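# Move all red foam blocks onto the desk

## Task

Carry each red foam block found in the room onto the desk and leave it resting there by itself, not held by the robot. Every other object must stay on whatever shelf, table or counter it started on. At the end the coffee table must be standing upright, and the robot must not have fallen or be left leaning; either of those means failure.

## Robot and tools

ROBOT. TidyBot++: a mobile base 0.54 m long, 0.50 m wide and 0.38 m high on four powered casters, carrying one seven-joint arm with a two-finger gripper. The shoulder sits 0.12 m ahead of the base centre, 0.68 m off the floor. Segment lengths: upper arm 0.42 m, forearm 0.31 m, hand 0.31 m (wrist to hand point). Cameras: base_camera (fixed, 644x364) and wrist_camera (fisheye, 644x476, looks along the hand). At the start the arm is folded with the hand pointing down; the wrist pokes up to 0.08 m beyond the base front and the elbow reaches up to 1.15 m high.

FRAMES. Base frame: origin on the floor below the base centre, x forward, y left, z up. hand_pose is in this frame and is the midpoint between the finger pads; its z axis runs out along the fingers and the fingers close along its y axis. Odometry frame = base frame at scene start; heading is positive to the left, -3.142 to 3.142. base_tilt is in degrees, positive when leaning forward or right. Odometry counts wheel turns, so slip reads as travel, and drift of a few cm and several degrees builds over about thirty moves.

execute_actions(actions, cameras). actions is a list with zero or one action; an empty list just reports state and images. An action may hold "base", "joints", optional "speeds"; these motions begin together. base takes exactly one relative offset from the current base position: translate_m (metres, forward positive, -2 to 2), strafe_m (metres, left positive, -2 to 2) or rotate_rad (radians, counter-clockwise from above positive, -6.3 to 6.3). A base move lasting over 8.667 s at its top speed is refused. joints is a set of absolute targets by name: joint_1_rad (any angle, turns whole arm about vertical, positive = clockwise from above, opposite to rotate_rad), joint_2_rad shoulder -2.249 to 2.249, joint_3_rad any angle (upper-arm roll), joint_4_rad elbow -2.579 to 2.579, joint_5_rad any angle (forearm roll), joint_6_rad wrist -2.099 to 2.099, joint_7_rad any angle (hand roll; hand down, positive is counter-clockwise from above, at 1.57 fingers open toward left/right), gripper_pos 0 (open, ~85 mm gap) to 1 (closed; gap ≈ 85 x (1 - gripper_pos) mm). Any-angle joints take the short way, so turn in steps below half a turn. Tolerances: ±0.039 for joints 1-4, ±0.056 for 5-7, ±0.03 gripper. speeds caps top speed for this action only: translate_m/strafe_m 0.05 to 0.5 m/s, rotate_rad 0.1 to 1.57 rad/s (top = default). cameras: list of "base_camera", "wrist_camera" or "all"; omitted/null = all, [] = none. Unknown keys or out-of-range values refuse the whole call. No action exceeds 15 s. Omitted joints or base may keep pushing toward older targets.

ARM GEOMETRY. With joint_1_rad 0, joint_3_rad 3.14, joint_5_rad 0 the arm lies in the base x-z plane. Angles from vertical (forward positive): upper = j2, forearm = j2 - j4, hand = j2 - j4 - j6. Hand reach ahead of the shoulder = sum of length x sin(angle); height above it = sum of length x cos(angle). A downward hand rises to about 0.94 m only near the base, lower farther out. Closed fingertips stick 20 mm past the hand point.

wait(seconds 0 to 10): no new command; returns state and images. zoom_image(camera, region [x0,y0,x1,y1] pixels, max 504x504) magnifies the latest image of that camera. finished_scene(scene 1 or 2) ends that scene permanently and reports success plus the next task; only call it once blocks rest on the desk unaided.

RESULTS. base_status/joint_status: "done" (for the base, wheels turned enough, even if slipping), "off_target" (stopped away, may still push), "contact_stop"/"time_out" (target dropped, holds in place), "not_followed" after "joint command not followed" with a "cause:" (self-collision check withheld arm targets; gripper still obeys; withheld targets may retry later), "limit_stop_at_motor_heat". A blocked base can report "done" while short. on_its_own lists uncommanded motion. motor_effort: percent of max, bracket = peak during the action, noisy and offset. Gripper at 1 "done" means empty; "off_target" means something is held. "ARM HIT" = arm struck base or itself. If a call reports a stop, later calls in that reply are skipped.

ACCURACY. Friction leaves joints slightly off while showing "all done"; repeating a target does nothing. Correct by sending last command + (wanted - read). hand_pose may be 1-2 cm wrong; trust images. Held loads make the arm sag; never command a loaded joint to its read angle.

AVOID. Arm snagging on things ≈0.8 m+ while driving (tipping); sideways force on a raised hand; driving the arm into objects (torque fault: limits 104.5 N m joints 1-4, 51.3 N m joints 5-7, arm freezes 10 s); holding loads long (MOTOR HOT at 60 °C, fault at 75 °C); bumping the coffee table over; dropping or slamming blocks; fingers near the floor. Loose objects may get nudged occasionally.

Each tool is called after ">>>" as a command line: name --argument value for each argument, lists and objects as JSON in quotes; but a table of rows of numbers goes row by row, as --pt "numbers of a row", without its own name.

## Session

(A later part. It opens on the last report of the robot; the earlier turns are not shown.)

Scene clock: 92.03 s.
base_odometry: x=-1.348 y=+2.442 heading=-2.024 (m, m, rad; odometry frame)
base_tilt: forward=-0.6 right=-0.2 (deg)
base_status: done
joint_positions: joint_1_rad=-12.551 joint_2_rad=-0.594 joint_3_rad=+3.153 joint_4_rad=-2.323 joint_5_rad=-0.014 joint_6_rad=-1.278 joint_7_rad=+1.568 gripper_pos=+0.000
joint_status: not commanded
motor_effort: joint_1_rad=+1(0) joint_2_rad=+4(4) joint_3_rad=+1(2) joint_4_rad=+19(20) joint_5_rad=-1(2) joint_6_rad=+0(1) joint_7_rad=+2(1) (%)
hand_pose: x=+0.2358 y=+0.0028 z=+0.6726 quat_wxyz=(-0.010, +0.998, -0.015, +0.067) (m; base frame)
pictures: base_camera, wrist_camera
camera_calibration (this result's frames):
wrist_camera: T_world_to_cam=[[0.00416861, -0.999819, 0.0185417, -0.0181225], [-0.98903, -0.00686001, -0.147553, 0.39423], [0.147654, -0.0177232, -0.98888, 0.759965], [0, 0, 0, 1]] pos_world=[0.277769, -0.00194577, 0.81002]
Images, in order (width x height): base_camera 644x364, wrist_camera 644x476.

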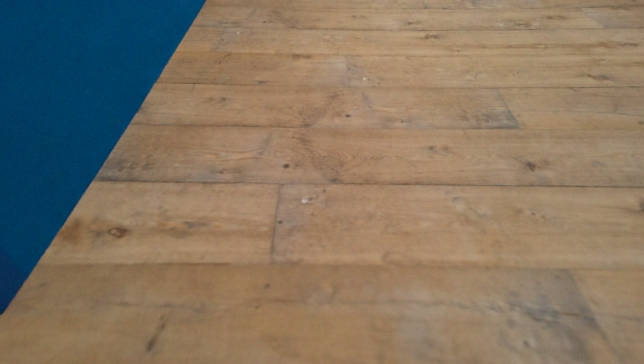

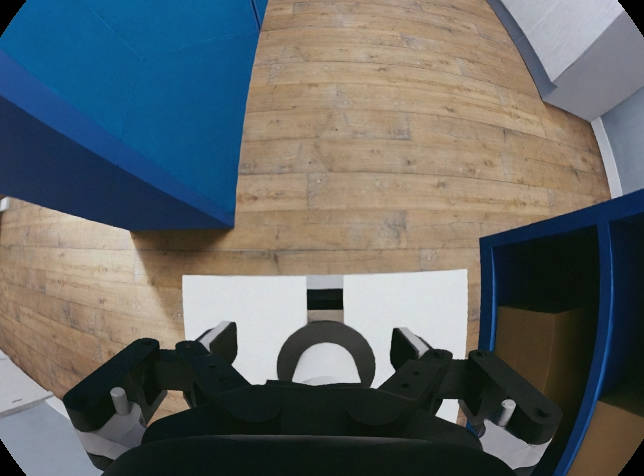

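>>> execute_actions --actions '[{"base":{"strafe_m":-0.13},"joints":{"joint_4_rad":-1.6,"joint_6_rad":-1.0,"joint_1_rad":-12.3}}]'

Scene clock: 94.73 s.
base_odometry: x=-1.465 y=+2.499 heading=-2.024 (m, m, rad; odometry frame)
base_tilt: forward=-0.6 right=-0.2 (deg)
base_status: done
joint_positions: joint_1_rad=-12.320 joint_2_rad=-0.594 joint_3_rad=+3.153 joint_4_rad=-1.619 joint_5_rad=-0.014 joint_6_rad=-1.037 joint_7_rad=+1.568 gripper_pos=+0.000
joint_status: all done
motor_effort: joint_1_rad=+1(1) joint_2_rad=+2(5) joint_3_rad=+1(2) joint_4_rad=+21(23) joint_5_rad=-1(2) joint_6_rad=+7(8) joint_7_rad=+1(1) (%)
hand_pose: x=+0.4176 y=-0.0753 z=+1.0467 quat_wxyz=(+0.055, +0.851, -0.112, +0.511) (m; base frame)
pictures: base_camera, wrist_camera
camera_calibration (this result's frames):
wrist_camera: T_world_to_cam=[[-0.259288, -0.965353, 0.0293736, -0.00265546], [-0.450664, 0.0940337, -0.887727, 1.18618], [0.854208, -0.243414, -0.459431, 0.235507], [0, 0, 0, 1]] pos_world=[0.332708, -0.0567786, 1.16128]
Images, in order (width x height): base_camera 644x364, wrist_camera 644x476.

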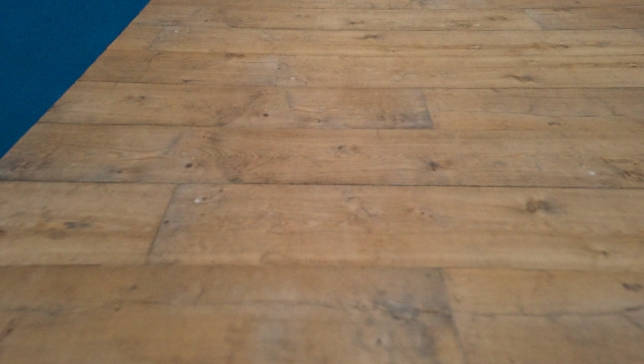

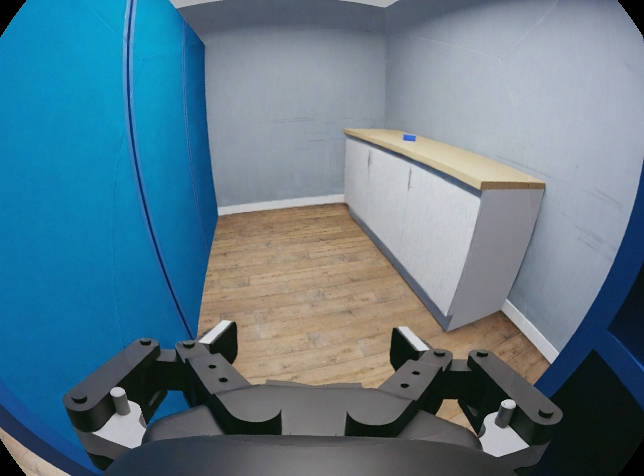

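>>> finished_scene --scene 1

The scene is finished: the task was done.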